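# Move sand core from mould onto plywood board

## Task

A long sand core with a rounded nose sits in its seat inside the mould, and a plywood board next to the mould has nothing on it. Lift the core out of the mould and set it on the board so that its flat block faces downward, then open the gripper and release it.

## Robot and tools

Robot: two arms, left_arm and right_arm, each with six joints and a parallel gripper. Joint order, used everywhere: waist, shoulder, elbow, wrist pitch, wrist yaw, wrist roll. Stated joint ranges (rad) per arm: waist -2.618 to 3.054, shoulder 0.000 to 3.142, elbow 0.000 to 3.142, wrist pitch -1.571 to 1.571, wrist yaw -1.571 to 1.571, wrist roll -2.094 to 2.094; the true ends may sit up to 0.036 rad either way.

Frame: one world frame for both arms. Origin on the tabletop midway between the arms, +z up, +x out over the table, left_arm on the +y side. The arm names do not correspond to sides of a camera image. A gripper's fingers point along its local +z and close along its local y. The reported end_effector_position (metres) is the point between the pads, roughly 1 cm short of the fingertips; end_effector_quat_wxyz is its orientation. Printed hand positions can be off, more so at long reach.

Row format (shared by execute_actions and move): a single list of 14 numbers, each in [-1, 1]: left_arm's six joint values then its opening, then right_arm's six joint values then its opening. Always give all 14 even if one arm is idle. Joint values are scaled offsets, not poses: 1.0 equals 1.202 rad at the waist, 1.258 at the shoulder, 1.238 at the elbow, 2.073 at wrist pitch, 2.022 at wrist yaw and at wrist roll. The opening value is absolute, not an offset: +1 fully open, -1 closed. Optionally append 12 more numbers in 0 to 1 (26 total): gain multipliers per joint, left_arm's six then right_arm's six; they persist until replaced.

execute_actions(actions): a list of up to 15 actions; each action is a list of up to 15 rows, each row run for one 1/30 s step; a short action repeats its final row until 15 steps pass. Joint offsets in every row of an action are measured from the angles at the start of that action (for the first action, the last angles reported), not from the previous row. An action that would push a joint more than 0.036 rad outward beyond its range is rejected for both arms; if the first action fails this or any action is malformed, the whole call does nothing. An empty list simply returns the current state and images.

move(target, speed, blocking): target is one row as above, offsets taken from the Joint positions in the latest result showing them. All joints travel proportionally so they finish together, so hands trace curves. speed (rad/s, 0.01 to 2, default 0.5) caps the joint with the longest way to go; paths run 0.5 to 10 s and are cut off after 10 s. Paths ignore obstacles and the other arm. Faster moves hit harder, and aiming further past a contact presses harder. blocking=false returns after 0.5 s while motion continues; then only wait or stop are accepted until a result shows the move ended. The extra move: line reports the ending (done, off_target, moving, held, fault), limits=held or limits=none, and each arm's joint furthest from target.

wait(seconds): 0 to 10; arms keep their last command; returns early if a running move finishes. stop(): brakes a running move; needs stopping distance; fingers continue. zoom_image(camera, region): camera is cam_left_wrist or cam_right_wrist (both 504x504); region [x0, y0, x1, y1] in pixels from the top-left, at most 504 by 504. finished_scene(scene): pass the number of the current scene; irreversible, and the goal must already hold and keep holding.

Reading results: the state line gives each gripper pose. Joint positions and Joint velocities list six joints (rad, rad/s) then the pad gap (m; 0.094 when fully open). Joint targets are what the joints are currently driven toward. grip_measured is the measured opening on the command scale, each gripper off by up to about 1 mm. Step readings list joint angles at some steps; HELD with an arm label means part of that arm's row was held back. "joint command not followed" means the clearance check altered targets. "joint sent to its limit" means a joint was driven to its real end; no such line does not prove room remains. Joint torques include drive output even in free air and carry offsets and noise. FAULT lines mean an arm was stopped.

Motion limits: per step, each joint target stays within a lead of its measured angle (0.202 waist, 0.258 shoulder, 0.238 elbow, 0.573 wrist pitch, 0.522 wrist yaw and roll, rad); if targets would move the gripper over 70 mm away, all are pulled back. Big changes therefore span several actions, and an unfinished motion may need recommanding. Zero offsets can let an arm sag; to hold, first send offsets back to the desired angles, then zeros, extending the aim if a joint still lags. The robot holds its last command while you think.

Gripping: to hold, command an opening below grip_measured, about 0.03 below for a firm hold, less for a gentle one. Pad force tops out near 50 to 62 N. Parts can be tugged, and loose objects nudged, at random.

Avoid: knocking anything off the table, dropping or slamming the core, hard pushes, and arms colliding or pressing on each other. Long loaded holds heat motors: MOTOR HOT from 75 °C, a 10 s arm stop at 90 °C, and at 100 °C the arm goes limp and falls. Prefer quick, smooth, low-effort motion.

Each tool is called after "Emit:" by a JSON object that holds its "name" and its "arguments", one argument or row to a line.

## Session

Emit:
{"name": "execute_actions", "arguments": {
  "actions": []
}}

Scene clock: 0.00 s.
left_arm: end_effector_position=(+0.3886, +0.2815, +0.3553) grip_measured=+1.000 end_effector_quat_wxyz=(+0.686, -0.059, +0.719, +0.100) | right_arm: end_effector_position=(+0.3618, -0.4186, +0.1044) grip_measured=+1.000 end_effector_quat_wxyz=(+0.071, +0.653, +0.710, +0.254)
Joint names: [waist, shoulder, elbow, wrist pitch, wrist yaw, wrist roll]
Joint positions: left_arm=[-0.556  1.104  0.91   0.143 -0.697  0.031  0.094] | right_arm=[-0.809  1.951  1.562 -0.957 -0.488  0.925  0.094]
Joint velocities: left_arm=[-0.007 -0.017 -0.022 -0.066 -0.022  0.022  0.   ] | right_arm=[ 0.002 -0.007 -0.002 -0.066 -0.007 -0.007  0.   ]
Joint torques (N m, as the arm reports them, + toward a larger angle): no reading
Motor temperatures (°C, as the motors report them): left_arm=[28 27 27 26 29 27] | right_arm=[27 28 27 29 26 27]
Joint targets: left_arm=[-0.556 1.099 0.913 0.129 -0.697 0.030] | right_arm=[-0.809 1.946 1.567 -0.960 -0.490 0.921]
Joint stiffness scale: left_arm=[1. 1. 1. 1. 1. 1.] | right_arm=[1. 1. 1. 1. 1. 1.]

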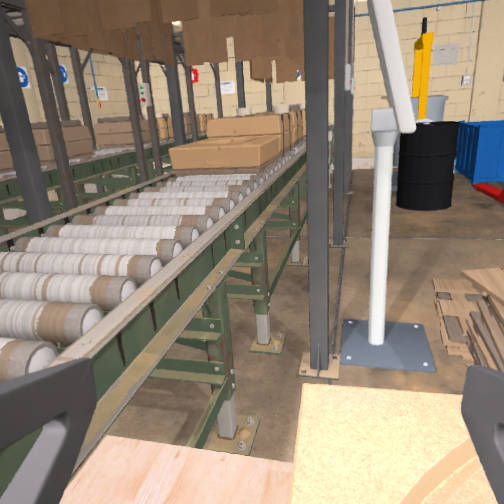

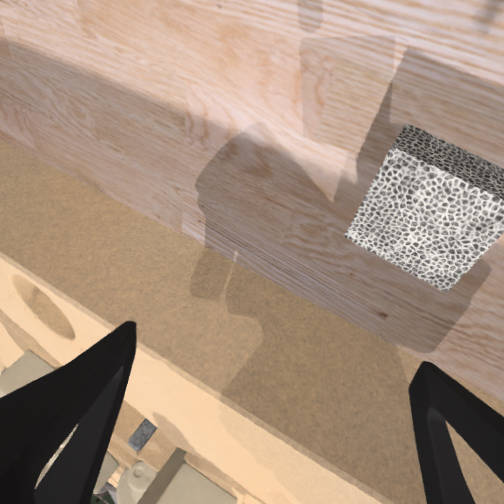

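Emit:
{"name": "move", "arguments": {
  "target": [0,0,0.2,-0.68,0.345,0,1,0.5,-0.6,-0.3,-0.15,0.241,-0.457,1],
  "speed": 1.2
}}

Scene clock: 3.10 s.
left_arm: end_effector_position=(+0.2222, +0.2388, +0.1891) grip_measured=+1.000 end_effector_quat_wxyz=(+0.174, +0.244, +0.953, -0.037) | right_arm: end_effector_position=(+0.2229, -0.2498, +0.1877) grip_measured=+1.000 end_effector_quat_wxyz=(+0.157, +0.018, +0.987, +0.002)
Joint names: [waist, shoulder, elbow, wrist pitch, wrist yaw, wrist roll]
Joint positions: left_arm=[-0.556  1.104  1.135 -1.244 -0.005  0.031  0.094] | right_arm=[-0.217  1.216  1.207 -1.246 -0.006  0.012  0.094]
Joint velocities: left_arm=[ 0.002  0.007  0.002 -0.037  0.007  0.051  0.   ] | right_arm=[-0.007 -0.012  0.002  0.022 -0.007  0.081  0.   ]
Joint torques (N m, as the arm reports them, + toward a larger angle): left_arm=[ 0.06 -2.41  8.41  0.44  0.11 -0.06] | right_arm=[ 0.67 -5.05  5.2   0.47  0.01 -0.06]
Motor temperatures (°C, as the motors report them): left_arm=[28 27 28 26 29 27] | right_arm=[27 29 27 29 26 27]
Joint targets: left_arm=[-0.556 1.104 1.157 -1.267 0.001 0.031] | right_arm=[-0.208 1.196 1.190 -1.268 -0.000 0.001]
Joint stiffness scale: left_arm=[1. 1. 1. 1. 1. 1.] | right_arm=[1. 1. 1. 1. 1. 1.]
move: off_target (left_arm, right_arm); limits=none; left_arm: farthest joint: the elbow, 0.023 radians from its target (0.248 radians at the start); right_arm: farthest joint: the wrist pitch, 0.022 radians from its target (0.311 radians at the start)
camera_calibration (this result's frames):
cam_left_wrist: T_world_to_cam=[[-0.449899, -0.892405, -0.0346929, 0.329155], [-0.890955, 0.451168, -0.0514506, 0.133728], [0.0615671, 0.00776219, -0.998073, 0.277078], [0, 0, 0, 1]] pos_world=[0.250174, 0.231255, 0.294844]
cam_right_wrist: T_world_to_cam=[[0.126907, -0.991843, 0.0119462, -0.271139], [-0.967284, -0.121079, 0.22294, 0.185023], [-0.219675, -0.039848, -0.974759, 0.348723], [0, 0, 0, 1]] pos_world=[0.289984, -0.232629, 0.301911]

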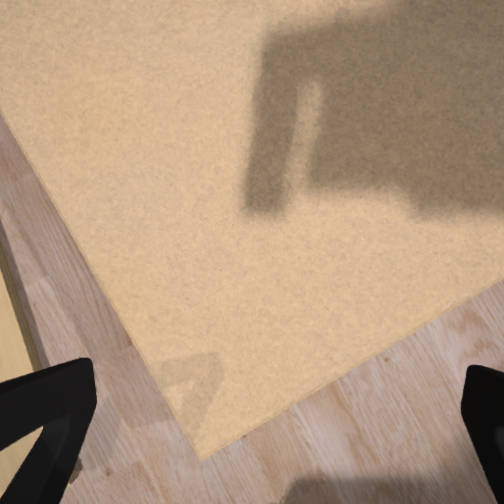

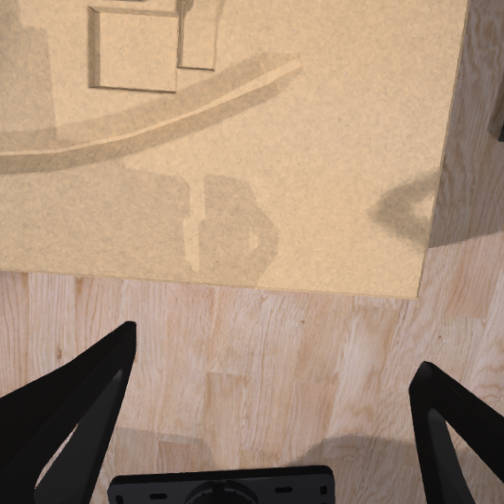

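Emit:
{"name": "move", "arguments": {
  "target": [0.1,0,0.35,-0.05,0,0,1,0.2,0,0.4,-0.05,0,0,1],
  "speed": 1
}}

Emit:
{"name": "wait", "arguments": {
  "seconds": 0.5
}}

Scene clock: 5.57 s.
left_arm: end_effector_position=(+0.2549, +0.2528, +0.3246) grip_measured=+1.000 end_effector_quat_wxyz=(+0.338, +0.183, +0.921, -0.055) | right_arm: end_effector_position=(+0.2487, -0.1860, +0.3422) grip_measured=+1.000 end_effector_quat_wxyz=(+0.347, -0.092, +0.932, +0.040)
Joint names: [waist, shoulder, elbow, wrist pitch, wrist yaw, wrist roll]
Joint positions: left_arm=[-0.449  1.104  1.554 -1.322 -0.004  0.031  0.094] | right_arm=[ 0.014  1.216  1.683 -1.323 -0.004  0.011  0.094]
Joint velocities: left_arm=[-0.007 -0.007 -0.007  0.051  0.007  0.007  0.   ] | right_arm=[ 0.002 -0.002  0.007 -0.022 -0.007 -0.022  0.   ]
Joint torques (N m, as the arm reports them, + toward a larger angle): left_arm=[ 1.2  -1.59  7.07  0.93  0.02 -0.05] | right_arm=[ 0.71 -2.22  7.15  1.17 -0.04  0.01]
Motor temperatures (°C, as the motors report them): left_arm=[28 27 28 26 29 27] | right_arm=[27 29 27 29 26 27]
Joint targets: left_arm=[-0.436 1.104 1.568 -1.348 -0.005 0.031] | right_arm=[0.024 1.216 1.702 -1.349 -0.006 0.012]
Joint stiffness scale: left_arm=[1. 1. 1. 1. 1. 1.] | right_arm=[1. 1. 1. 1. 1. 1.]
move: off_target (left_arm, right_arm); limits=none; left_arm: farthest joint: the wrist pitch, 0.026 radians from its target (0.103 radians at the start); right_arm: farthest joint: the wrist pitch, 0.027 radians from its target (0.104 radians at the start)
camera_calibration (this result's frames):
cam_left_wrist: T_world_to_cam=[[-0.341432, -0.939393, -0.031063, 0.344053], [-0.864099, 0.326726, -0.382862, 0.295782], [0.369807, -0.10388, -0.923283, 0.335569], [0, 0, 0, 1]] pos_world=[0.24896, 0.261421, 0.433756]
cam_right_wrist: T_world_to_cam=[[0.333667, -0.939969, 0.0715918, -0.275116], [-0.924802, -0.341115, -0.168467, 0.265633], [0.182775, -0.00999625, -0.983104, 0.41582], [0, 0, 0, 1]] pos_world=[0.261454, -0.163832, 0.473241]

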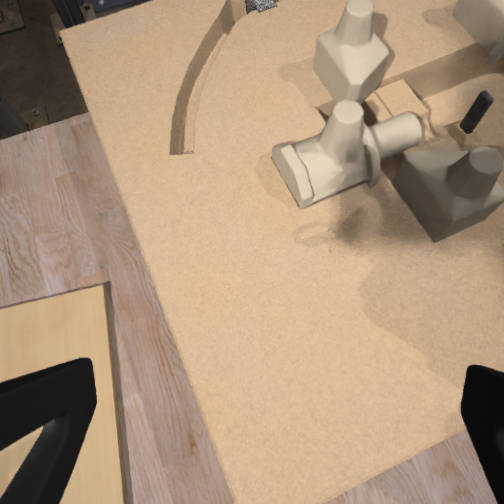

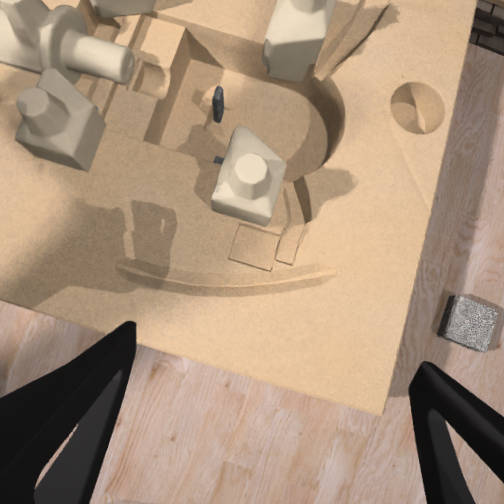

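Scene clock: 6.07 s.
left_arm: end_effector_position=(+0.2549, +0.2528, +0.3246) grip_measured=+1.000 end_effector_quat_wxyz=(+0.338, +0.183, +0.922, -0.055) | right_arm: end_effector_position=(+0.2486, -0.1860, +0.3421) grip_measured=+1.000 end_effector_quat_wxyz=(+0.347, -0.092, +0.932, +0.040)
Joint names: [waist, shoulder, elbow, wrist pitch, wrist yaw, wrist roll]
Joint positions: left_arm=[-0.449  1.104  1.554 -1.322 -0.004  0.031  0.094] | right_arm=[ 0.014  1.216  1.683 -1.323 -0.004  0.011  0.094]
Joint velocities: left_arm=[ 0.002  0.017  0.007 -0.007  0.022 -0.007  0.   ] | right_arm=[ 0.002 -0.007 -0.007  0.022 -0.022 -0.051  0.   ]
Joint torques (N m, as the arm reports them, + toward a larger angle): left_arm=[ 1.19 -1.43  7.05  0.94  0.01 -0.04] | right_arm=[ 0.71 -2.26  7.04  1.17 -0.04  0.01]
Motor temperatures (°C, as the motors report them): left_arm=[28 27 28 26 29 27] | right_arm=[27 29 27 29 26 27]
Joint targets: left_arm=[-0.436 1.104 1.568 -1.348 -0.005 0.031] | right_arm=[0.024 1.216 1.702 -1.349 -0.006 0.012]
Joint stiffness scale: left_arm=[1. 1. 1. 1. 1. 1.] | right_arm=[1. 1. 1. 1. 1. 1.]
wait: 0.50 s; at rest by 0.17 s
camera_calibration (this result's frames):
cam_left_wrist: T_world_to_cam=[[-0.341443, -0.939389, -0.0310688, 0.344056], [-0.864235, 0.326778, -0.38251, 0.295599], [0.369478, -0.103755, -0.923429, 0.33564], [0, 0, 0, 1]] pos_world=[0.248931, 0.261432, 0.433698]
cam_right_wrist: T_world_to_cam=[[0.333694, -0.939963, 0.0715406, -0.27509], [-0.924865, -0.341128, -0.168096, 0.265439], [0.182408, -0.010073, -0.983171, 0.415871], [0, 0, 0, 1]] pos_world=[0.261432, -0.163837, 0.473172]

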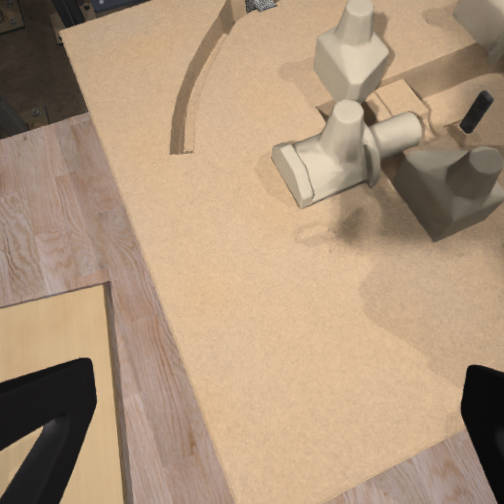

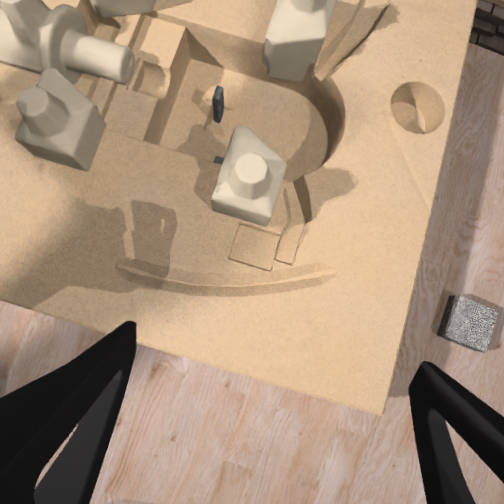

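Emit:
{"name": "move", "arguments": {
  "target": [-0.113,0.74,0.51,0.045,0,0,0.3,-0.6,-0.3,-0.5,0,0,0,1],
  "speed": 1
}}

Scene clock: 11.97 s.
left_arm: end_effector_position=(+0.4460, +0.1144, +0.2203) grip_measured=+0.302 end_effector_quat_wxyz=(+0.223, +0.250, +0.941, -0.050) | right_arm: end_effector_position=(+0.1364, -0.3351, +0.2083) grip_measured=+1.000 end_effector_quat_wxyz=(+0.224, +0.248, +0.941, -0.056)
Joint names: [waist, shoulder, elbow, wrist pitch, wrist yaw, wrist roll]
Joint positions: left_arm=[-0.575  2.044  2.165 -1.23  -0.004  0.031  0.061] | right_arm=[-0.697  0.865  1.079 -1.318 -0.002  0.011  0.094]
Joint velocities: left_arm=[-0.007 -0.012 -0.002  0.007 -0.007  0.022  0.   ] | right_arm=[ 0.002 -0.007 -0.007  0.007  0.066 -0.037  0.   ]
Joint torques (N m, as the arm reports them, + toward a larger angle): left_arm=[ -0.7  -13.35   8.1    0.86   0.04  -0.05] | right_arm=[-0.65 -2.06  5.07  0.97 -0.05  0.  ]
Motor temperatures (°C, as the motors report them): left_arm=[28 28 29 27 29 27] | right_arm=[27 29 28 30 26 27]
Joint targets: left_arm=[-0.585 2.035 2.185 -1.229 -0.004 0.031] | right_arm=[-0.707 0.839 1.064 -1.323 -0.004 0.011]
Joint stiffness scale: left_arm=[1. 1. 1. 1. 1. 1.] | right_arm=[1. 1. 1. 1. 1. 1.]
move: off_target (right_arm); limits=none; left_arm: farthest joint: the elbow, 0.020 radians from its target (0.632 radians at the start); right_arm: farthest joint: the shoulder, 0.027 radians from its target (0.378 radians at the start)
camera_calibration (this result's frames):
cam_left_wrist: T_world_to_cam=[[-0.463819, -0.885287, -0.0337461, 0.325049], [-0.872588, 0.463089, -0.155365, 0.404225], [0.15317, -0.0426147, -0.987281, 0.257864], [0, 0, 0, 1]] pos_world=[0.463989, 0.111559, 0.328355]
cam_right_wrist: T_world_to_cam=[[-0.350172, -0.935893, 0.0385234, -0.266642], [-0.932857, 0.35216, 0.0759016, 0.270933], [-0.0846021, -0.00935819, -0.996371, 0.342635], [0, 0, 0, 1]] pos_world=[0.188359, -0.341754, 0.331099]

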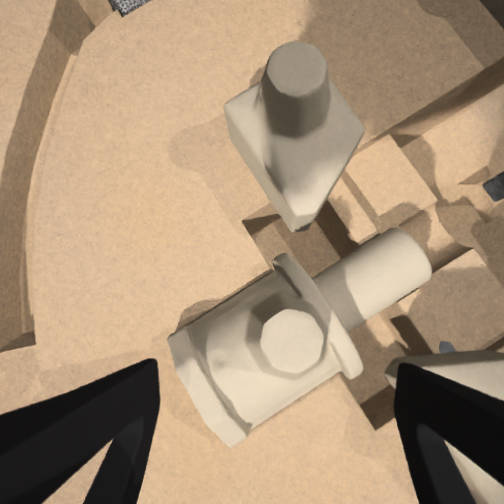

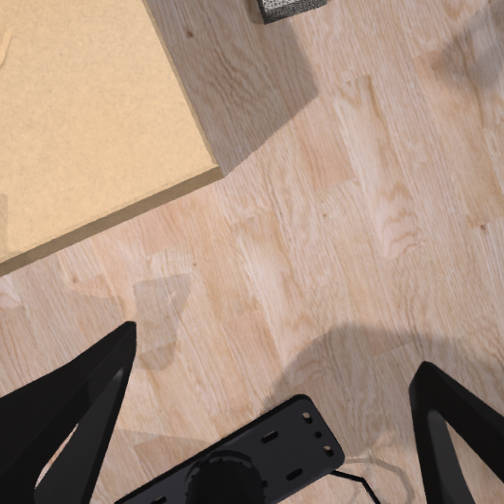

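Emit:
{"name": "move", "arguments": {
  "target": [-0.018,-0.04,-0.295,0.165,0,0,0.3,0,0,0,0,0,0,1],
  "speed": 0.4
}}

Scene clock: 15.23 s.
left_arm: end_effector_position=(+0.4541, +0.1042, +0.1441) grip_measured=+0.302 end_effector_quat_wxyz=(+0.228, +0.255, +0.938, -0.052) | right_arm: end_effector_position=(+0.1364, -0.3351, +0.2083) grip_measured=+1.000 end_effector_quat_wxyz=(+0.224, +0.248, +0.941, -0.056)
Joint names: [waist, shoulder, elbow, wrist pitch, wrist yaw, wrist roll]
Joint positions: left_arm=[-0.586  2.017  1.812 -0.894 -0.004  0.031  0.061] | right_arm=[-0.697  0.865  1.079 -1.318 -0.002  0.011  0.094]
Joint velocities: left_arm=[-0.007  0.007  0.002 -0.037 -0.037 -0.007  0.001] | right_arm=[-0.002 -0.012 -0.002  0.022 -0.007 -0.022  0.   ]
Joint torques (N m, as the arm reports them, + toward a larger angle): left_arm=[ -0.9  -14.84   6.17   0.91   0.04  -0.05] | right_arm=[ 0.05  0.42  6.13  1.03 -0.02  0.  ]
Motor temperatures (°C, as the motors report them): left_arm=[28 29 29 27 29 27] | right_arm=[27 28 28 30 26 27]
Joint targets: left_arm=[-0.597 1.994 1.800 -0.888 -0.004 0.031] | right_arm=[-0.697 0.865 1.079 -1.318 -0.002 0.011]
Joint stiffness scale: left_arm=[1. 1. 1. 1. 1. 1.] | right_arm=[1. 1. 1. 1. 1. 1.]
move: off_target (left_arm); limits=none; left_arm: farthest joint: the shoulder, 0.024 radians from its target (0.051 radians at the start); right_arm: farthest joint: the waist, 0.000 radians from its target (0.000 radians at the start)
camera_calibration (this result's frames):
cam_left_wrist: T_world_to_cam=[[-0.472631, -0.880617, -0.0336738, 0.320761], [-0.866433, 0.471319, -0.164779, 0.401862], [0.160978, -0.0487033, -0.985756, 0.17792], [0, 0, 0, 1]] pos_world=[0.471147, 0.101728, 0.252405]
cam_right_wrist: T_world_to_cam=[[-0.350172, -0.935893, 0.0385234, -0.266642], [-0.932857, 0.35216, 0.0759016, 0.270933], [-0.0846021, -0.00935819, -0.996371, 0.342635], [0, 0, 0, 1]] pos_world=[0.188359, -0.341754, 0.331099]

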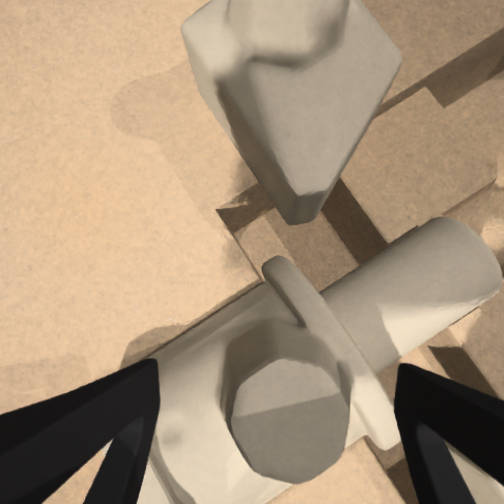

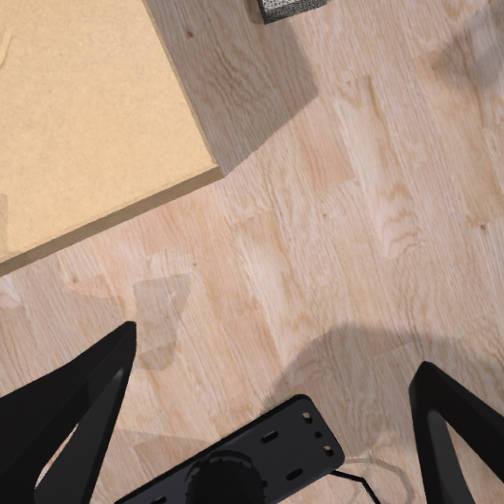

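Emit:
{"name": "move", "arguments": {
  "target": [-0.012,-0.018,-0.03,0.012,0,0,-0.2,0,0,0,0,0,0,1]
}}

Emit:
{"name": "move", "arguments": {
  "target": [0,-0.01,0,0,0,0,-0.48,0,0,0,0,0,0,1]
}}

Emit:
{"name": "move", "arguments": {
  "target": [0,-0.01,0.13,-0.075,0,0,-0.48,0,0,0,0,0,0,1],
  "speed": 0.15
}}

Scene clock: 17.83 s.
left_arm: end_effector_position=(+0.4523, +0.1029, +0.1377) grip_measured=-0.198 end_effector_quat_wxyz=(+0.225, +0.256, +0.938, -0.054) | right_arm: end_effector_position=(+0.1364, -0.3351, +0.2083) grip_measured=+1.000 end_effector_quat_wxyz=(+0.224, +0.248, +0.941, -0.056)
Joint names: [waist, shoulder, elbow, wrist pitch, wrist yaw, wrist roll]
Joint positions: left_arm=[-0.588  2.017  1.789 -0.876  0.001  0.031  0.038] | right_arm=[-0.697  0.865  1.079 -1.318 -0.002  0.011  0.094]
Joint velocities: left_arm=[ 0.002  0.002 -0.007 -0.007  0.037  0.022  0.   ] | right_arm=[ 0.012  0.002  0.002 -0.081 -0.007  0.051  0.   ]
Joint torques (N m, as the arm reports them, + toward a larger angle): left_arm=[ -0.97 -14.72   5.98   0.93   0.    -0.04] | right_arm=[ 0.04  0.41  6.16  1.02 -0.02  0.01]
Motor temperatures (°C, as the motors report them): left_arm=[28 30 29 27 29 27] | right_arm=[27 28 28 31 26 27]
Joint targets: left_arm=[-0.600 1.995 1.775 -0.869 -0.004 0.031] | right_arm=[-0.697 0.865 1.079 -1.318 -0.002 0.011]
Joint stiffness scale: left_arm=[1. 1. 1. 1. 1. 1.] | right_arm=[1. 1. 1. 1. 1. 1.]
move: off_target (left_arm); limits=none; left_arm: farthest joint: the shoulder, 0.023 radians from its target (0.023 radians at the start); right_arm: farthest joint: the waist, 0.000 radians from its target (0.000 radians at the start)
camera_calibration (this result's frames):
cam_left_wrist: T_world_to_cam=[[-0.47682, -0.878513, -0.029285, 0.319603], [-0.86534, 0.475, -0.159879, 0.398303], [0.154366, -0.0508921, -0.986702, 0.17516], [0, 0, 0, 1]] pos_world=[0.470022, 0.100496, 0.245871]
cam_right_wrist: T_world_to_cam=[[-0.350172, -0.935893, 0.0385234, -0.266642], [-0.932857, 0.35216, 0.0759016, 0.270933], [-0.0846021, -0.00935819, -0.996371, 0.342635], [0, 0, 0, 1]] pos_world=[0.188359, -0.341754, 0.331099]

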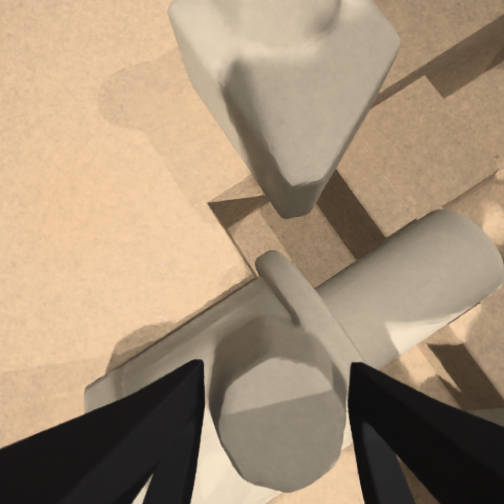

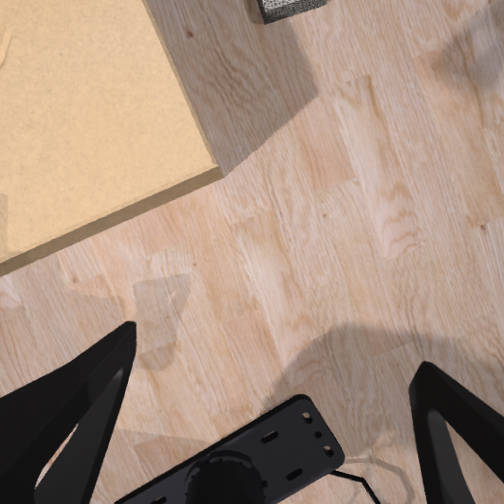

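Scene clock: 18.53 s.
left_arm: end_effector_position=(+0.4522, +0.1027, +0.1377) grip_measured=-0.301 end_effector_quat_wxyz=(+0.225, +0.257, +0.938, -0.055) | right_arm: end_effector_position=(+0.1364, -0.3351, +0.2083) grip_measured=+1.000 end_effector_quat_wxyz=(+0.224, +0.248, +0.941, -0.056)
Joint names: [waist, shoulder, elbow, wrist pitch, wrist yaw, wrist roll]
Joint positions: left_arm=[-0.588  2.017  1.789 -0.876  0.002  0.031  0.033] | right_arm=[-0.697  0.865  1.079 -1.318 -0.002  0.011  0.094]
Joint velocities: left_arm=[0.017 0.017 0.007 0.037 0.037 0.037 0.   ] | right_arm=[-0.007 -0.002  0.002 -0.022  0.051  0.007  0.   ]
Joint torques (N m, as the arm reports them, + toward a larger angle): left_arm=[ -0.01 -13.91   7.09   0.86   0.03  -0.06] | right_arm=[ 0.03  0.41  6.16  1.02 -0.02  0.  ]
Motor temperatures (°C, as the motors report them): left_arm=[28 30 29 27 29 27] | right_arm=[27 28 28 31 26 27]
Joint targets: left_arm=[-0.588 2.005 1.789 -0.876 0.001 0.031] | right_arm=[-0.697 0.865 1.079 -1.318 -0.002 0.011]
Joint stiffness scale: left_arm=[1. 1. 1. 1. 1. 1.] | right_arm=[1. 1. 1. 1. 1. 1.]
move: done; limits=none; left_arm: farthest joint: the shoulder, 0.013 radians from its target (0.013 radians at the start); right_arm: farthest joint: the waist, 0.000 radians from its target (0.000 radians at the start)
camera_calibration (this result's frames):
cam_left_wrist: T_world_to_cam=[[-0.477738, -0.878053, -0.0280943, 0.319536], [-0.864944, 0.475721, -0.15988, 0.398049], [0.153748, -0.0520806, -0.986737, 0.175575], [0, 0, 0, 1]] pos_world=[0.46995, 0.100353, 0.245863]
cam_right_wrist: T_world_to_cam=[[-0.350172, -0.935893, 0.0385234, -0.266642], [-0.932857, 0.35216, 0.0759016, 0.270933], [-0.0846021, -0.00935819, -0.996371, 0.342635], [0, 0, 0, 1]] pos_world=[0.188359, -0.341754, 0.331099]

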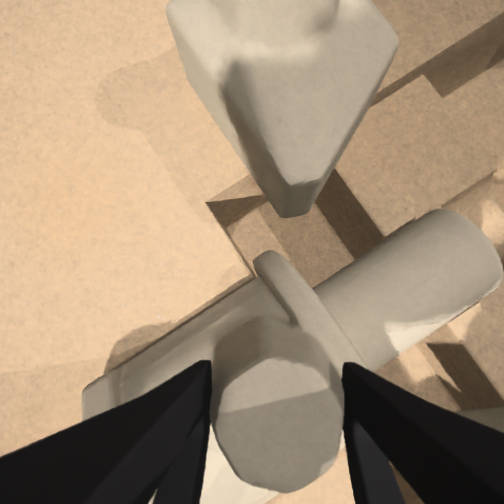

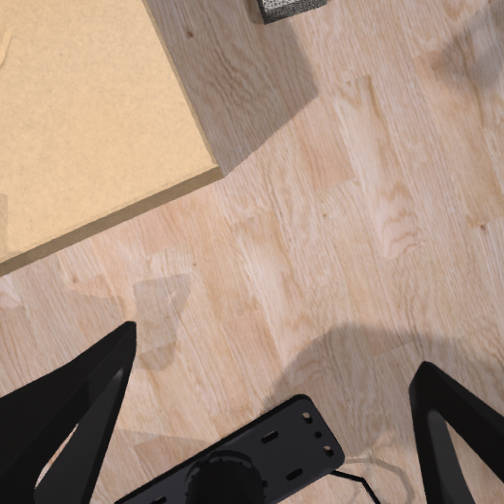

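Scene clock: 19.93 s.
left_arm: end_effector_position=(+0.4493, +0.1040, +0.1433) grip_measured=-0.301 end_effector_quat_wxyz=(+0.199, +0.259, +0.944, -0.049) | right_arm: end_effector_position=(+0.1364, -0.3351, +0.2083) grip_measured=+1.000 end_effector_quat_wxyz=(+0.224, +0.248, +0.941, -0.056)
Joint names: [waist, shoulder, elbow, wrist pitch, wrist yaw, wrist roll]
Joint positions: left_arm=[-0.588  2.058  1.892 -0.992  0.003  0.033  0.033] | right_arm=[-0.697  0.865  1.079 -1.318 -0.002  0.011  0.094]
Joint velocities: left_arm=[-0.002 -0.012 -0.002  0.007 -0.007 -0.066 -0.001] | right_arm=[-0.002 -0.012  0.007 -0.007  0.066  0.007  0.   ]
Joint torques (N m, as the arm reports them, + toward a larger angle): left_arm=[  0.06 -17.51  11.48   0.36   0.03  -0.05] | right_arm=[ 0.05  0.39  6.16  1.02 -0.02  0.  ]
Motor temperatures (°C, as the motors report them): left_arm=[28 31 29 27 29 27] | right_arm=[27 28 28 31 26 27]
Joint targets: left_arm=[-0.588 2.005 1.950 -1.031 0.002 0.031] | right_arm=[-0.697 0.865 1.079 -1.318 -0.002 0.011]
Joint stiffness scale: left_arm=[1. 1. 1. 1. 1. 1.] | right_arm=[1. 1. 1. 1. 1. 1.]
move: off_target (left_arm); limits=none; left_arm: farthest joint: the elbow, 0.057 radians from its target (0.161 radians at the start); right_arm: farthest joint: the waist, 0.000 radians from its target (0.000 radians at the start)
camera_calibration (this result's frames):
cam_left_wrist: T_world_to_cam=[[-0.480683, -0.876452, -0.0278489, 0.320624], [-0.870284, 0.480711, -0.107341, 0.390154], [0.107467, -0.0273606, -0.993832, 0.200845], [0, 0, 0, 1]] pos_world=[0.472079, 0.0989553, 0.250414]
cam_right_wrist: T_world_to_cam=[[-0.350172, -0.935893, 0.0385234, -0.266642], [-0.932857, 0.35216, 0.0759016, 0.270933], [-0.0846021, -0.00935819, -0.996371, 0.342635], [0, 0, 0, 1]] pos_world=[0.188359, -0.341754, 0.331099]

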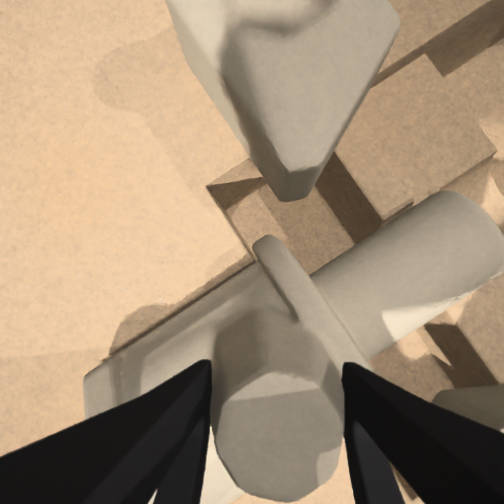

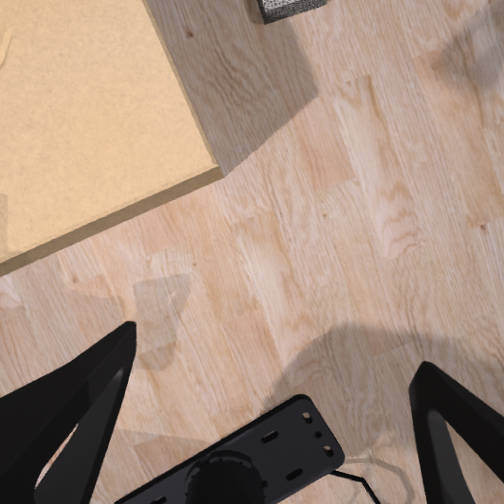

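Emit:
{"name": "move", "arguments": {
  "target": [0,-0.08,0.135,-0.062,0,0,-0.48,0,0,0,0,0,0,1],
  "speed": 0.15
}}

Scene clock: 22.37 s.
left_arm: end_effector_position=(+0.4488, +0.1073, +0.1502) grip_measured=-0.308 end_effector_quat_wxyz=(+0.188, +0.260, +0.946, -0.043) | right_arm: end_effector_position=(+0.1364, -0.3351, +0.2083) grip_measured=+1.000 end_effector_quat_wxyz=(+0.224, +0.248, +0.941, -0.056)
Joint names: [waist, shoulder, elbow, wrist pitch, wrist yaw, wrist roll]
Joint positions: left_arm=[-0.585  2.079  1.962 -1.065 -0.002  0.038  0.032] | right_arm=[-0.697  0.865  1.079 -1.318 -0.002  0.011  0.094]
Joint velocities: left_arm=[-0.002 -0.037  0.002  0.007  0.022 -0.022  0.   ] | right_arm=[-0.027 -0.002 -0.002 -0.11  -0.007 -0.051  0.   ]
Joint torques (N m, as the arm reports them, + toward a larger angle): left_arm=[ -0.2  -21.74  13.43   0.19   0.08  -0.08] | right_arm=[ 0.06  0.4   6.16  1.03 -0.02  0.  ]
Motor temperatures (°C, as the motors report them): left_arm=[28 32 30 27 29 27] | right_arm=[27 28 28 31 26 27]
Joint targets: left_arm=[-0.587 1.975 2.045 -1.113 0.003 0.034] | right_arm=[-0.697 0.865 1.079 -1.318 -0.002 0.011]
Joint stiffness scale: left_arm=[1. 1. 1. 1. 1. 1.] | right_arm=[1. 1. 1. 1. 1. 1.]
move: off_target (left_arm); limits=none; left_arm: farthest joint: the shoulder, 0.122 radians from its target (0.100 radians at the start); right_arm: farthest joint: the waist, 0.000 radians from its target (0.000 radians at the start)
camera_calibration (this result's frames):
cam_left_wrist: T_world_to_cam=[[-0.48105, -0.875995, -0.0349706, 0.324647], [-0.872172, 0.482234, -0.0822539, 0.385803], [0.0889181, -0.00906781, -0.995998, 0.214564], [0, 0, 0, 1]] pos_world=[0.47358, 0.100287, 0.256792]
cam_right_wrist: T_world_to_cam=[[-0.350172, -0.935893, 0.0385234, -0.266642], [-0.932857, 0.35216, 0.0759016, 0.270933], [-0.0846021, -0.00935819, -0.996371, 0.342635], [0, 0, 0, 1]] pos_world=[0.188359, -0.341754, 0.331099]

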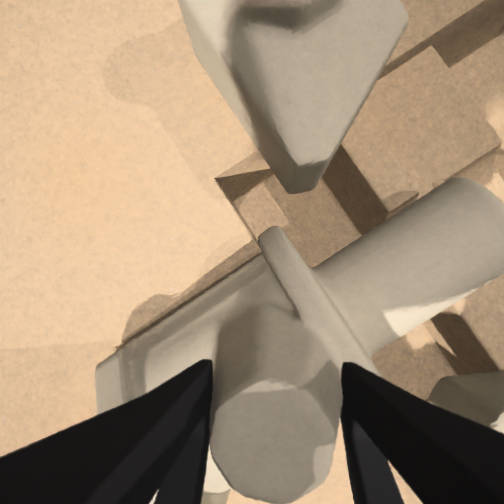

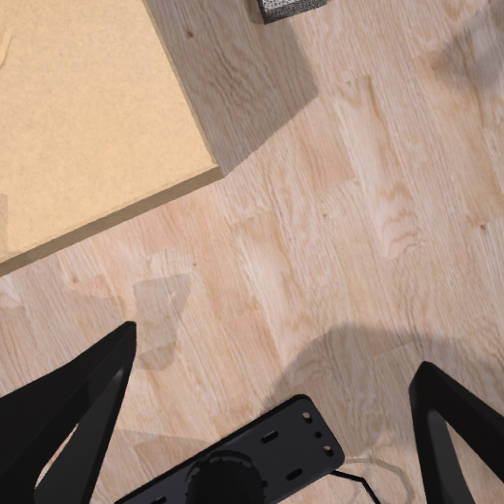

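Emit:
{"name": "move", "arguments": {
  "target": [0,-0.05,-0.07,0.045,0,0,-0.48,0.5,0.4,0.3,0.15,0,0,1]
}}

Emit:
{"name": "move", "arguments": {
  "target": [-0.04,-0.005,0.05,0,0,-0.015,-0.48,0.3,0,0,0,0,0,1],
  "speed": 0.3
}}

Scene clock: 25.63 s.
left_arm: end_effector_position=(+0.4525, +0.1049, +0.1423) grip_measured=-0.311 end_effector_quat_wxyz=(+0.205, +0.263, +0.942, -0.047) | right_arm: end_effector_position=(+0.3181, -0.2136, +0.2480) grip_measured=+1.000 end_effector_quat_wxyz=(+0.300, -0.037, +0.953, +0.015)
Joint names: [waist, shoulder, elbow, wrist pitch, wrist yaw, wrist roll]
Joint positions: left_arm=[-0.585  2.057  1.883 -0.973 -0.001  0.046  0.032] | right_arm=[-0.102  1.359  1.42  -1.022 -0.     0.011  0.094]
Joint velocities: left_arm=[-0.012  0.007  0.002 -0.037 -0.051 -0.037  0.   ] | right_arm=[-0.007 -0.002 -0.002  0.022 -0.037 -0.066  0.   ]
Joint torques (N m, as the arm reports them, + toward a larger angle): left_arm=[  0.1  -16.51   6.41   0.79   0.02  -0.1 ] | right_arm=[ 0.48 -3.99  8.82  1.41 -0.03  0.01]
Motor temperatures (°C, as the motors report them): left_arm=[28 33 31 27 29 27] | right_arm=[27 28 29 31 26 27]
Joint targets: left_arm=[-0.585 2.016 1.875 -0.972 -0.002 0.038] | right_arm=[-0.096 1.369 1.450 -1.007 -0.002 0.011]
Joint stiffness scale: left_arm=[1. 1. 1. 1. 1. 1.] | right_arm=[1. 1. 1. 1. 1. 1.]
move: off_target (left_arm, right_arm); limits=none; left_arm: farthest joint: the shoulder, 0.041 radians from its target (0.063 radians at the start); right_arm: farthest joint: the elbow, 0.030 radians from its target (0.371 radians at the start)
camera_calibration (this result's frames):
cam_left_wrist: T_world_to_cam=[[-0.486295, -0.872996, -0.0373427, 0.326453], [-0.86536, 0.487085, -0.117897, 0.391029], [0.121113, -0.0250179, -0.992323, 0.192857], [0, 0, 0, 1]] pos_world=[0.473776, 0.0993526, 0.249669]
cam_right_wrist: T_world_to_cam=[[0.226468, -0.972148, 0.0603352, -0.287413], [-0.970906, -0.23026, -0.0657463, 0.317473], [0.0778079, -0.0436904, -0.996011, 0.339645], [0, 0, 0, 1]] pos_world=[0.346899, -0.191468, 0.376504]

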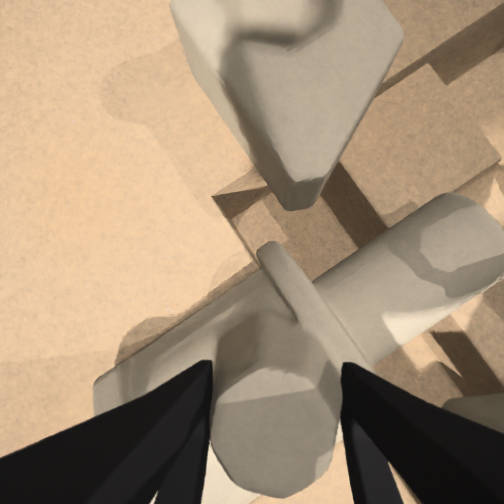

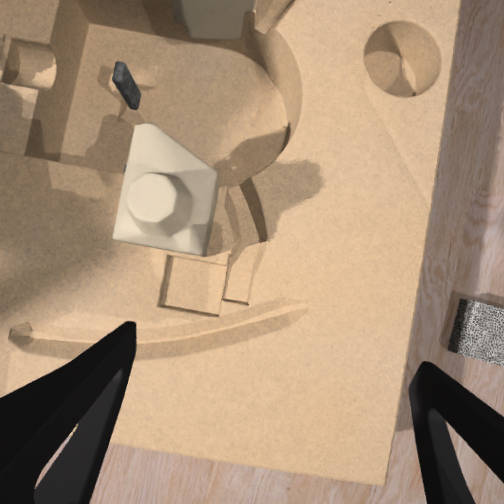

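Scene clock: 27.17 s.
left_arm: end_effector_position=(+0.4503, +0.1012, +0.1429) grip_measured=-0.311 end_effector_quat_wxyz=(+0.205, +0.268, +0.941, -0.031) | right_arm: end_effector_position=(+0.2857, -0.0959, +0.2480) grip_measured=+1.000 end_effector_quat_wxyz=(+0.293, -0.204, +0.932, +0.067)
Joint names: [waist, shoulder, elbow, wrist pitch, wrist yaw, wrist roll]
Joint positions: left_arm=[-0.607  2.065  1.901 -0.991 -0.039  0.041  0.032] | right_arm=[ 0.251  1.359  1.42  -1.022  0.001  0.011  0.094]
Joint velocities: left_arm=[-0.017  0.002 -0.012 -0.037 -0.066 -0.037  0.   ] | right_arm=[-0.012 -0.002  0.002  0.007  0.051  0.037  0.   ]
Joint torques (N m, as the arm reports them, + toward a larger angle): left_arm=[ -2.01 -14.33  10.47   0.93   0.41  -0.24] | right_arm=[ 0.5  -4.92  6.66  1.28 -0.03  0.  ]
Motor temperatures (°C, as the motors report them): left_arm=[28 33 31 27 29 27] | right_arm=[27 28 29 31 26 27]
Joint targets: left_arm=[-0.633 2.050 1.945 -0.973 -0.001 0.015] | right_arm=[0.258 1.359 1.420 -1.022 -0.000 0.011]
Joint stiffness scale: left_arm=[1. 1. 1. 1. 1. 1.] | right_arm=[1. 1. 1. 1. 1. 1.]
move: off_target (left_arm); limits=none; left_arm: farthest joint: the elbow, 0.044 radians from its target (0.062 radians at the start); right_arm: farthest joint: the waist, 0.007 radians from its target (0.361 radians at the start)
camera_calibration (this result's frames):
cam_left_wrist: T_world_to_cam=[[-0.488045, -0.870013, -0.0699179, 0.327352], [-0.863125, 0.49298, -0.109483, 0.388231], [0.12972, 0.00691536, -0.991527, 0.186428], [0, 0, 0, 1]] pos_world=[0.470671, 0.0921217, 0.250241]
cam_right_wrist: T_world_to_cam=[[0.548542, -0.833876, 0.0612624, -0.244646], [-0.831424, -0.55175, -0.0656127, 0.242387], [0.0885143, -0.0149437, -0.995963, 0.346995], [0, 0, 0, 1]] pos_world=[0.305012, -0.0650819, 0.376485]

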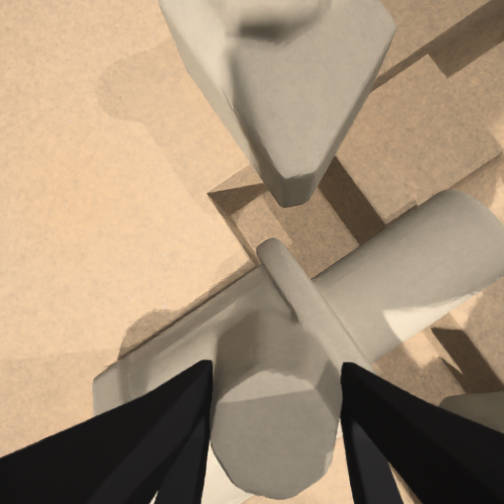

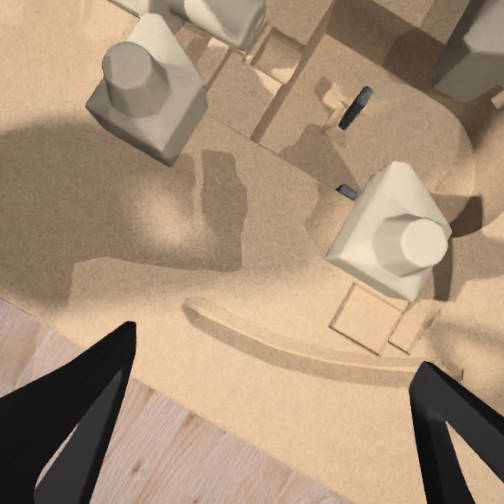

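Emit:
{"name": "execute_actions", "arguments": {
  "actions": [
    [[0,-0.04,0.04,0.02,0.01,0,-0.48,-0.2,0,0,0,0,0,1]],
    [[0,-0.06,0.065,0.02,0,0,-0.48,-0.2,0,0,0,0,0,1]],
    [[0,-0.06,0.08,0.02,0,0,-0.48,0,0,0,0,0,0,1]],
    [[0,-0.06,0.08,0.02,0,0,-0.48,0,0,0,0,0,0,1]]
  ]
}}

Scene clock: 30.73 s.
left_arm: end_effector_position=(+0.4555, +0.0967, +0.2083) grip_measured=-0.312 end_effector_quat_wxyz=(+0.261, +0.265, +0.927, -0.048) | right_arm: end_effector_position=(+0.3194, -0.2668, +0.2483) grip_measured=+1.000 end_effector_quat_wxyz=(+0.301, +0.033, +0.953, -0.015)
Joint names: [waist, shoulder, elbow, wrist pitch, wrist yaw, wrist roll]
Joint positions: left_arm=[-0.607  2.014  2.033 -1.054 -0.031  0.044  0.032] | right_arm=[-0.247  1.359  1.42  -1.02   0.017  0.008  0.094]
Joint velocities: left_arm=[-0.017  0.012 -0.007 -0.051 -0.051  0.007  0.   ] | right_arm=[ 0.002 -0.002 -0.012 -0.051  0.007  0.007  0.   ]
Joint torques (N m, as the arm reports them, + toward a larger angle): left_arm=[ -0.06 -17.18  10.58   1.64   0.01  -0.05] | right_arm=[ 0.02 -4.91  6.66  1.28 -0.01  0.  ]
Motor temperatures (°C, as the motors report them): left_arm=[28 34 31 27 29 27] | right_arm=[27 29 29 31 26 27]
Joint targets: left_arm=[-0.607 1.958 2.080 -0.987 -0.031 0.044] | right_arm=[-0.247 1.359 1.420 -1.020 0.017 0.008]
Joint stiffness scale: left_arm=[1. 1. 1. 1. 1. 1.] | right_arm=[1. 1. 1. 1. 1. 1.]
Step readings (joint positions; steps 1 to 15: 1st action; 16 to 30: 2nd action; 31 to 45: 3rd action; 46 to 60: 4th action):
0: left_arm=[-0.607 2.065 1.901 -0.991 -0.039 0.041] | right_arm=[0.251 1.359 1.420 -1.022 0.001 0.011]
1: left_arm=[-0.607 2.065 1.901 -0.991 -0.040 0.043] | right_arm=[0.225 1.359 1.420 -1.022 -0.016 0.010]
2: left_arm=[-0.607 2.065 1.901 -0.991 -0.040 0.043] | right_arm=[0.168 1.359 1.420 -1.022 -0.023 0.010]
4: left_arm=[-0.607 2.065 1.901 -0.991 -0.040 0.044] | right_arm=[0.050 1.359 1.420 -1.021 -0.007 0.010]
8: left_arm=[-0.607 2.065 1.901 -0.991 -0.040 0.044] | right_arm=[0.001 1.359 1.420 -1.021 0.010 0.010]
15: left_arm=[-0.607 2.065 1.901 -0.991 -0.040 0.044] | right_arm=[0.002 1.359 1.420 -1.021 0.009 0.010]
16: left_arm=[-0.607 2.065 1.906 -0.994 -0.041 0.044] | right_arm=[-0.025 1.359 1.420 -1.021 -0.009 0.008]
17: left_arm=[-0.607 2.065 1.911 -0.998 -0.041 0.044] | right_arm=[-0.081 1.359 1.420 -1.021 -0.015 0.008]
19: left_arm=[-0.607 2.063 1.921 -1.002 -0.039 0.044] | right_arm=[-0.199 1.359 1.420 -1.020 0.000 0.008]
23: left_arm=[-0.607 2.053 1.929 -1.005 -0.036 0.044] | right_arm=[-0.248 1.359 1.420 -1.020 0.018 0.008]
30: left_arm=[-0.607 2.051 1.930 -1.008 -0.036 0.044] | right_arm=[-0.247 1.359 1.420 -1.020 0.017 0.008]
31: left_arm=[-0.607 2.051 1.938 -1.015 -0.035 0.044] | right_arm=[-0.247 1.359 1.420 -1.020 0.017 0.008]
32: left_arm=[-0.607 2.051 1.945 -1.021 -0.035 0.044] | right_arm=[-0.247 1.359 1.420 -1.020 0.017 0.008]
34: left_arm=[-0.607 2.048 1.963 -1.028 -0.035 0.044] | right_arm=[-0.247 1.359 1.420 -1.020 0.017 0.008]
38: left_arm=[-0.607 2.036 1.978 -1.028 -0.031 0.044] | right_arm=[-0.247 1.359 1.420 -1.020 0.017 0.008]
45: left_arm=[-0.607 2.033 1.981 -1.029 -0.031 0.044] | right_arm=[-0.247 1.359 1.420 -1.020 0.017 0.008]
46: left_arm=[-0.607 2.033 1.989 -1.038 -0.031 0.044] | right_arm=[-0.247 1.359 1.420 -1.020 0.017 0.008]
47: left_arm=[-0.607 2.033 1.996 -1.044 -0.031 0.044] | right_arm=[-0.247 1.359 1.420 -1.020 0.017 0.008]
49: left_arm=[-0.607 2.030 2.014 -1.051 -0.031 0.044] | right_arm=[-0.247 1.359 1.420 -1.020 0.017 0.008]
53: left_arm=[-0.607 2.018 2.031 -1.051 -0.031 0.044] | right_arm=[-0.247 1.359 1.420 -1.020 0.017 0.008]
60: Joint positions above
camera_calibration (this result's frames):
cam_left_wrist: T_world_to_cam=[[-0.486423, -0.871451, -0.0629794, 0.328455], [-0.843138, 0.487079, -0.227755, 0.418153], [0.229153, -0.0576849, -0.97168, 0.207478], [0, 0, 0, 1]] pos_world=[0.464784, 0.0945273, 0.317525]
cam_right_wrist: T_world_to_cam=[[0.0768522, -0.994145, 0.0759592, -0.301415], [-0.994464, -0.0819058, -0.0658179, 0.353617], [0.0716541, -0.0704805, -0.994936, 0.332116], [0, 0, 0, 1]] pos_world=[0.351026, -0.24728, 0.376604]

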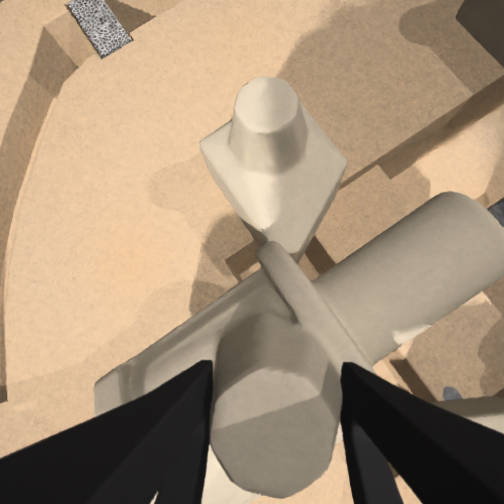

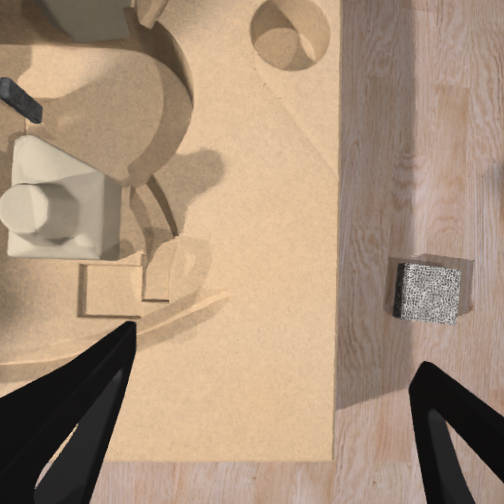

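Emit:
{"name": "execute_actions", "arguments": {
  "actions": [
    [[0,-0.06,0.09,0,0,0,-0.48,0,0,0,0,0,0,1]],
    [[0.04,-0.06,0.09,0,0,0,-0.48,0,0,0,0,0,0,1]]
  ]
}}

Emit:
{"name": "move", "arguments": {
  "target": [0.82,-0.5,-0.55,0,0.015,0,-0.48,0,0,0,0,0,0,1]
}}

Scene clock: 33.23 s.
left_arm: end_effector_position=(+0.4827, +0.1029, +0.3264) grip_measured=-0.472 end_effector_quat_wxyz=(+0.411, +0.233, +0.877, -0.084) | right_arm: end_effector_position=(+0.3194, -0.2668, +0.2483) grip_measured=+1.000 end_effector_quat_wxyz=(+0.301, +0.033, +0.953, -0.015)
Joint names: [waist, shoulder, elbow, wrist pitch, wrist yaw, wrist roll]
Joint positions: left_arm=[-0.565  1.94   2.208 -0.973 -0.014  0.046  0.025] | right_arm=[-0.247  1.359  1.42  -1.02   0.017  0.008  0.094]
Joint velocities: left_arm=[-0.007 -0.252 -0.012 -0.813 -0.154  0.022 -0.002] | right_arm=[-0.002  0.017 -0.017 -0.037  0.007 -0.037  0.   ]
Joint torques (N m, as the arm reports them, + toward a larger angle): left_arm=[  0.49 -12.22   7.07   1.21   0.02  -0.05] | right_arm=[ 0.03 -4.9   6.66  1.28 -0.01  0.01]
Motor temperatures (°C, as the motors report them): left_arm=[28 35 31 28 29 27] | right_arm=[27 29 29 32 26 27]
Joint targets: left_arm=[-0.559 1.916 2.211 -1.108 -0.026 0.045] | right_arm=[-0.247 1.359 1.420 -1.020 0.017 0.008]
Joint stiffness scale: left_arm=[1. 1. 1. 1. 1. 1.] | right_arm=[1. 1. 1. 1. 1. 1.]
Step readings (joint positions; steps 1 to 15: 1st action; 16 to 30: 2nd action):
0: left_arm=[-0.607 2.002 2.039 -1.062 -0.026 0.045] | right_arm=[-0.247 1.359 1.420 -1.020 0.017 0.008]
1: left_arm=[-0.607 2.003 2.049 -1.073 -0.026 0.045] | right_arm=[-0.247 1.359 1.420 -1.020 0.017 0.008]
2: left_arm=[-0.607 2.004 2.060 -1.083 -0.026 0.045] | right_arm=[-0.247 1.359 1.420 -1.020 0.017 0.008]
4: left_arm=[-0.607 2.002 2.081 -1.095 -0.026 0.045] | right_arm=[-0.247 1.359 1.420 -1.020 0.017 0.008]
8: left_arm=[-0.607 1.993 2.098 -1.099 -0.026 0.045] | right_arm=[-0.247 1.359 1.420 -1.020 0.017 0.008]
15: left_arm=[-0.607 1.992 2.100 -1.107 -0.026 0.045] | right_arm=[-0.247 1.359 1.420 -1.020 0.017 0.008]
16: left_arm=[-0.604 1.992 2.111 -1.119 -0.024 0.045] | right_arm=[-0.247 1.359 1.420 -1.020 0.017 0.008]
17: left_arm=[-0.599 1.992 2.121 -1.131 -0.019 0.045] | right_arm=[-0.247 1.359 1.420 -1.020 0.017 0.008]
19: left_arm=[-0.587 1.990 2.148 -1.128 -0.015 0.045] | right_arm=[-0.247 1.359 1.420 -1.020 0.017 0.008]
23: left_arm=[-0.567 1.975 2.176 -1.079 -0.019 0.045] | right_arm=[-0.247 1.359 1.420 -1.020 0.017 0.008]
30: Joint positions above
camera_calibration (this result's frames):
cam_left_wrist: T_world_to_cam=[[-0.445501, -0.894104, -0.0459095, 0.331487], [-0.747437, 0.39967, -0.530661, 0.526702], [0.492815, -0.202095, -0.84634, 0.163008], [0, 0, 0, 1]] pos_world=[0.461021, 0.11882, 0.432679]
cam_right_wrist: T_world_to_cam=[[0.0768522, -0.994145, 0.0759592, -0.301415], [-0.994464, -0.0819058, -0.0658179, 0.353617], [0.0716541, -0.0704805, -0.994936, 0.332116], [0, 0, 0, 1]] pos_world=[0.351026, -0.24728, 0.376604]

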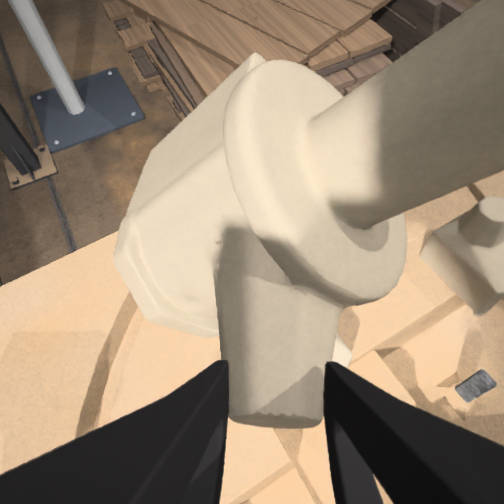

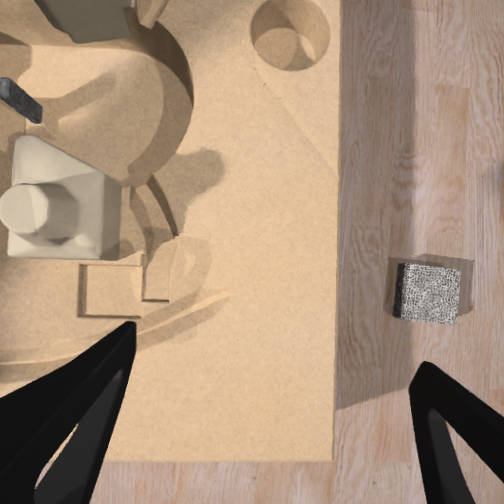

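Scene clock: 35.60 s.
left_arm: end_effector_position=(+0.3376, +0.5157, +0.3153) grip_measured=-0.478 end_effector_quat_wxyz=(+0.385, -0.203, +0.895, +0.102) | right_arm: end_effector_position=(+0.3194, -0.2668, +0.2483) grip_measured=+1.000 end_effector_quat_wxyz=(+0.301, +0.033, +0.953, -0.015)
Joint names: [waist, shoulder, elbow, wrist pitch, wrist yaw, wrist roll]
Joint positions: left_arm=[ 0.411  1.332  1.544 -0.964  0.01   0.046  0.025] | right_arm=[-0.247  1.359  1.42  -1.02   0.017  0.008  0.094]
Joint velocities: left_arm=[ 0.017  0.002  0.012 -0.022 -0.051 -0.081  0.001] | right_arm=[-0.012 -0.022 -0.012 -0.022  0.007  0.051  0.   ]
Joint torques (N m, as the arm reports them, + toward a larger angle): left_arm=[ 0.79 -6.72  5.46  1.27  0.1  -0.05] | right_arm=[ 0.05 -4.91  6.65  1.29 -0.01  0.01]
Motor temperatures (°C, as the motors report them): left_arm=[28 34 31 28 29 27] | right_arm=[27 29 29 32 26 27]
Joint targets: left_arm=[0.421 1.311 1.527 -0.973 0.016 0.046] | right_arm=[-0.247 1.359 1.420 -1.020 0.017 0.008]
Joint stiffness scale: left_arm=[1. 1. 1. 1. 1. 1.] | right_arm=[1. 1. 1. 1. 1. 1.]
move: off_target (left_arm); limits=none; left_arm: farthest joint: the shoulder, 0.021 radians from its target (0.629 radians at the start); right_arm: farthest joint: the waist, 0.000 radians from its target (0.000 radians at the start)
camera_calibration (this result's frames):
cam_left_wrist: T_world_to_cam=[[0.474443, -0.879766, -0.0302704, 0.312577], [-0.774095, -0.40059, -0.490209, 0.656319], [0.419143, 0.256008, -0.871079, 0.105], [0, 0, 0, 1]] pos_world=[0.315743, 0.511028, 0.422658]
cam_right_wrist: T_world_to_cam=[[0.0768522, -0.994145, 0.0759592, -0.301415], [-0.994464, -0.0819058, -0.0658179, 0.353617], [0.0716541, -0.0704805, -0.994936, 0.332116], [0, 0, 0, 1]] pos_world=[0.351026, -0.24728, 0.376604]

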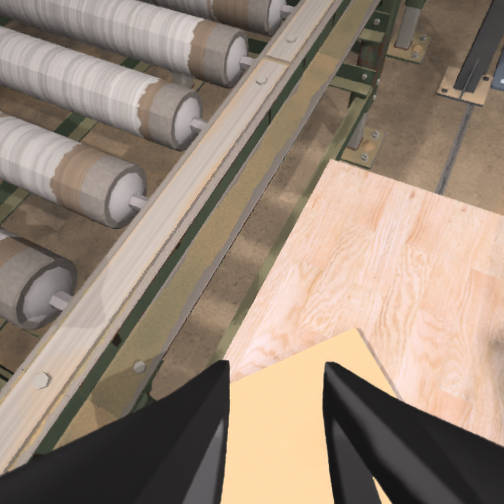

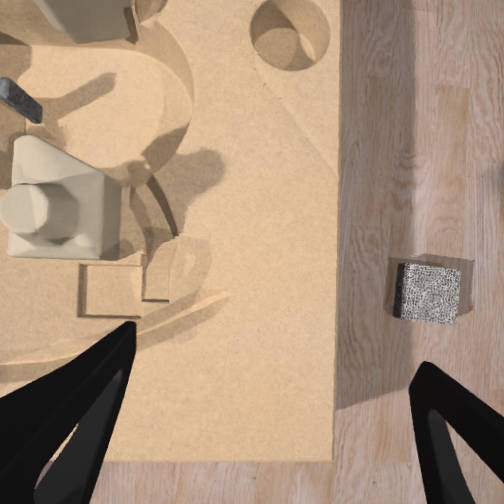

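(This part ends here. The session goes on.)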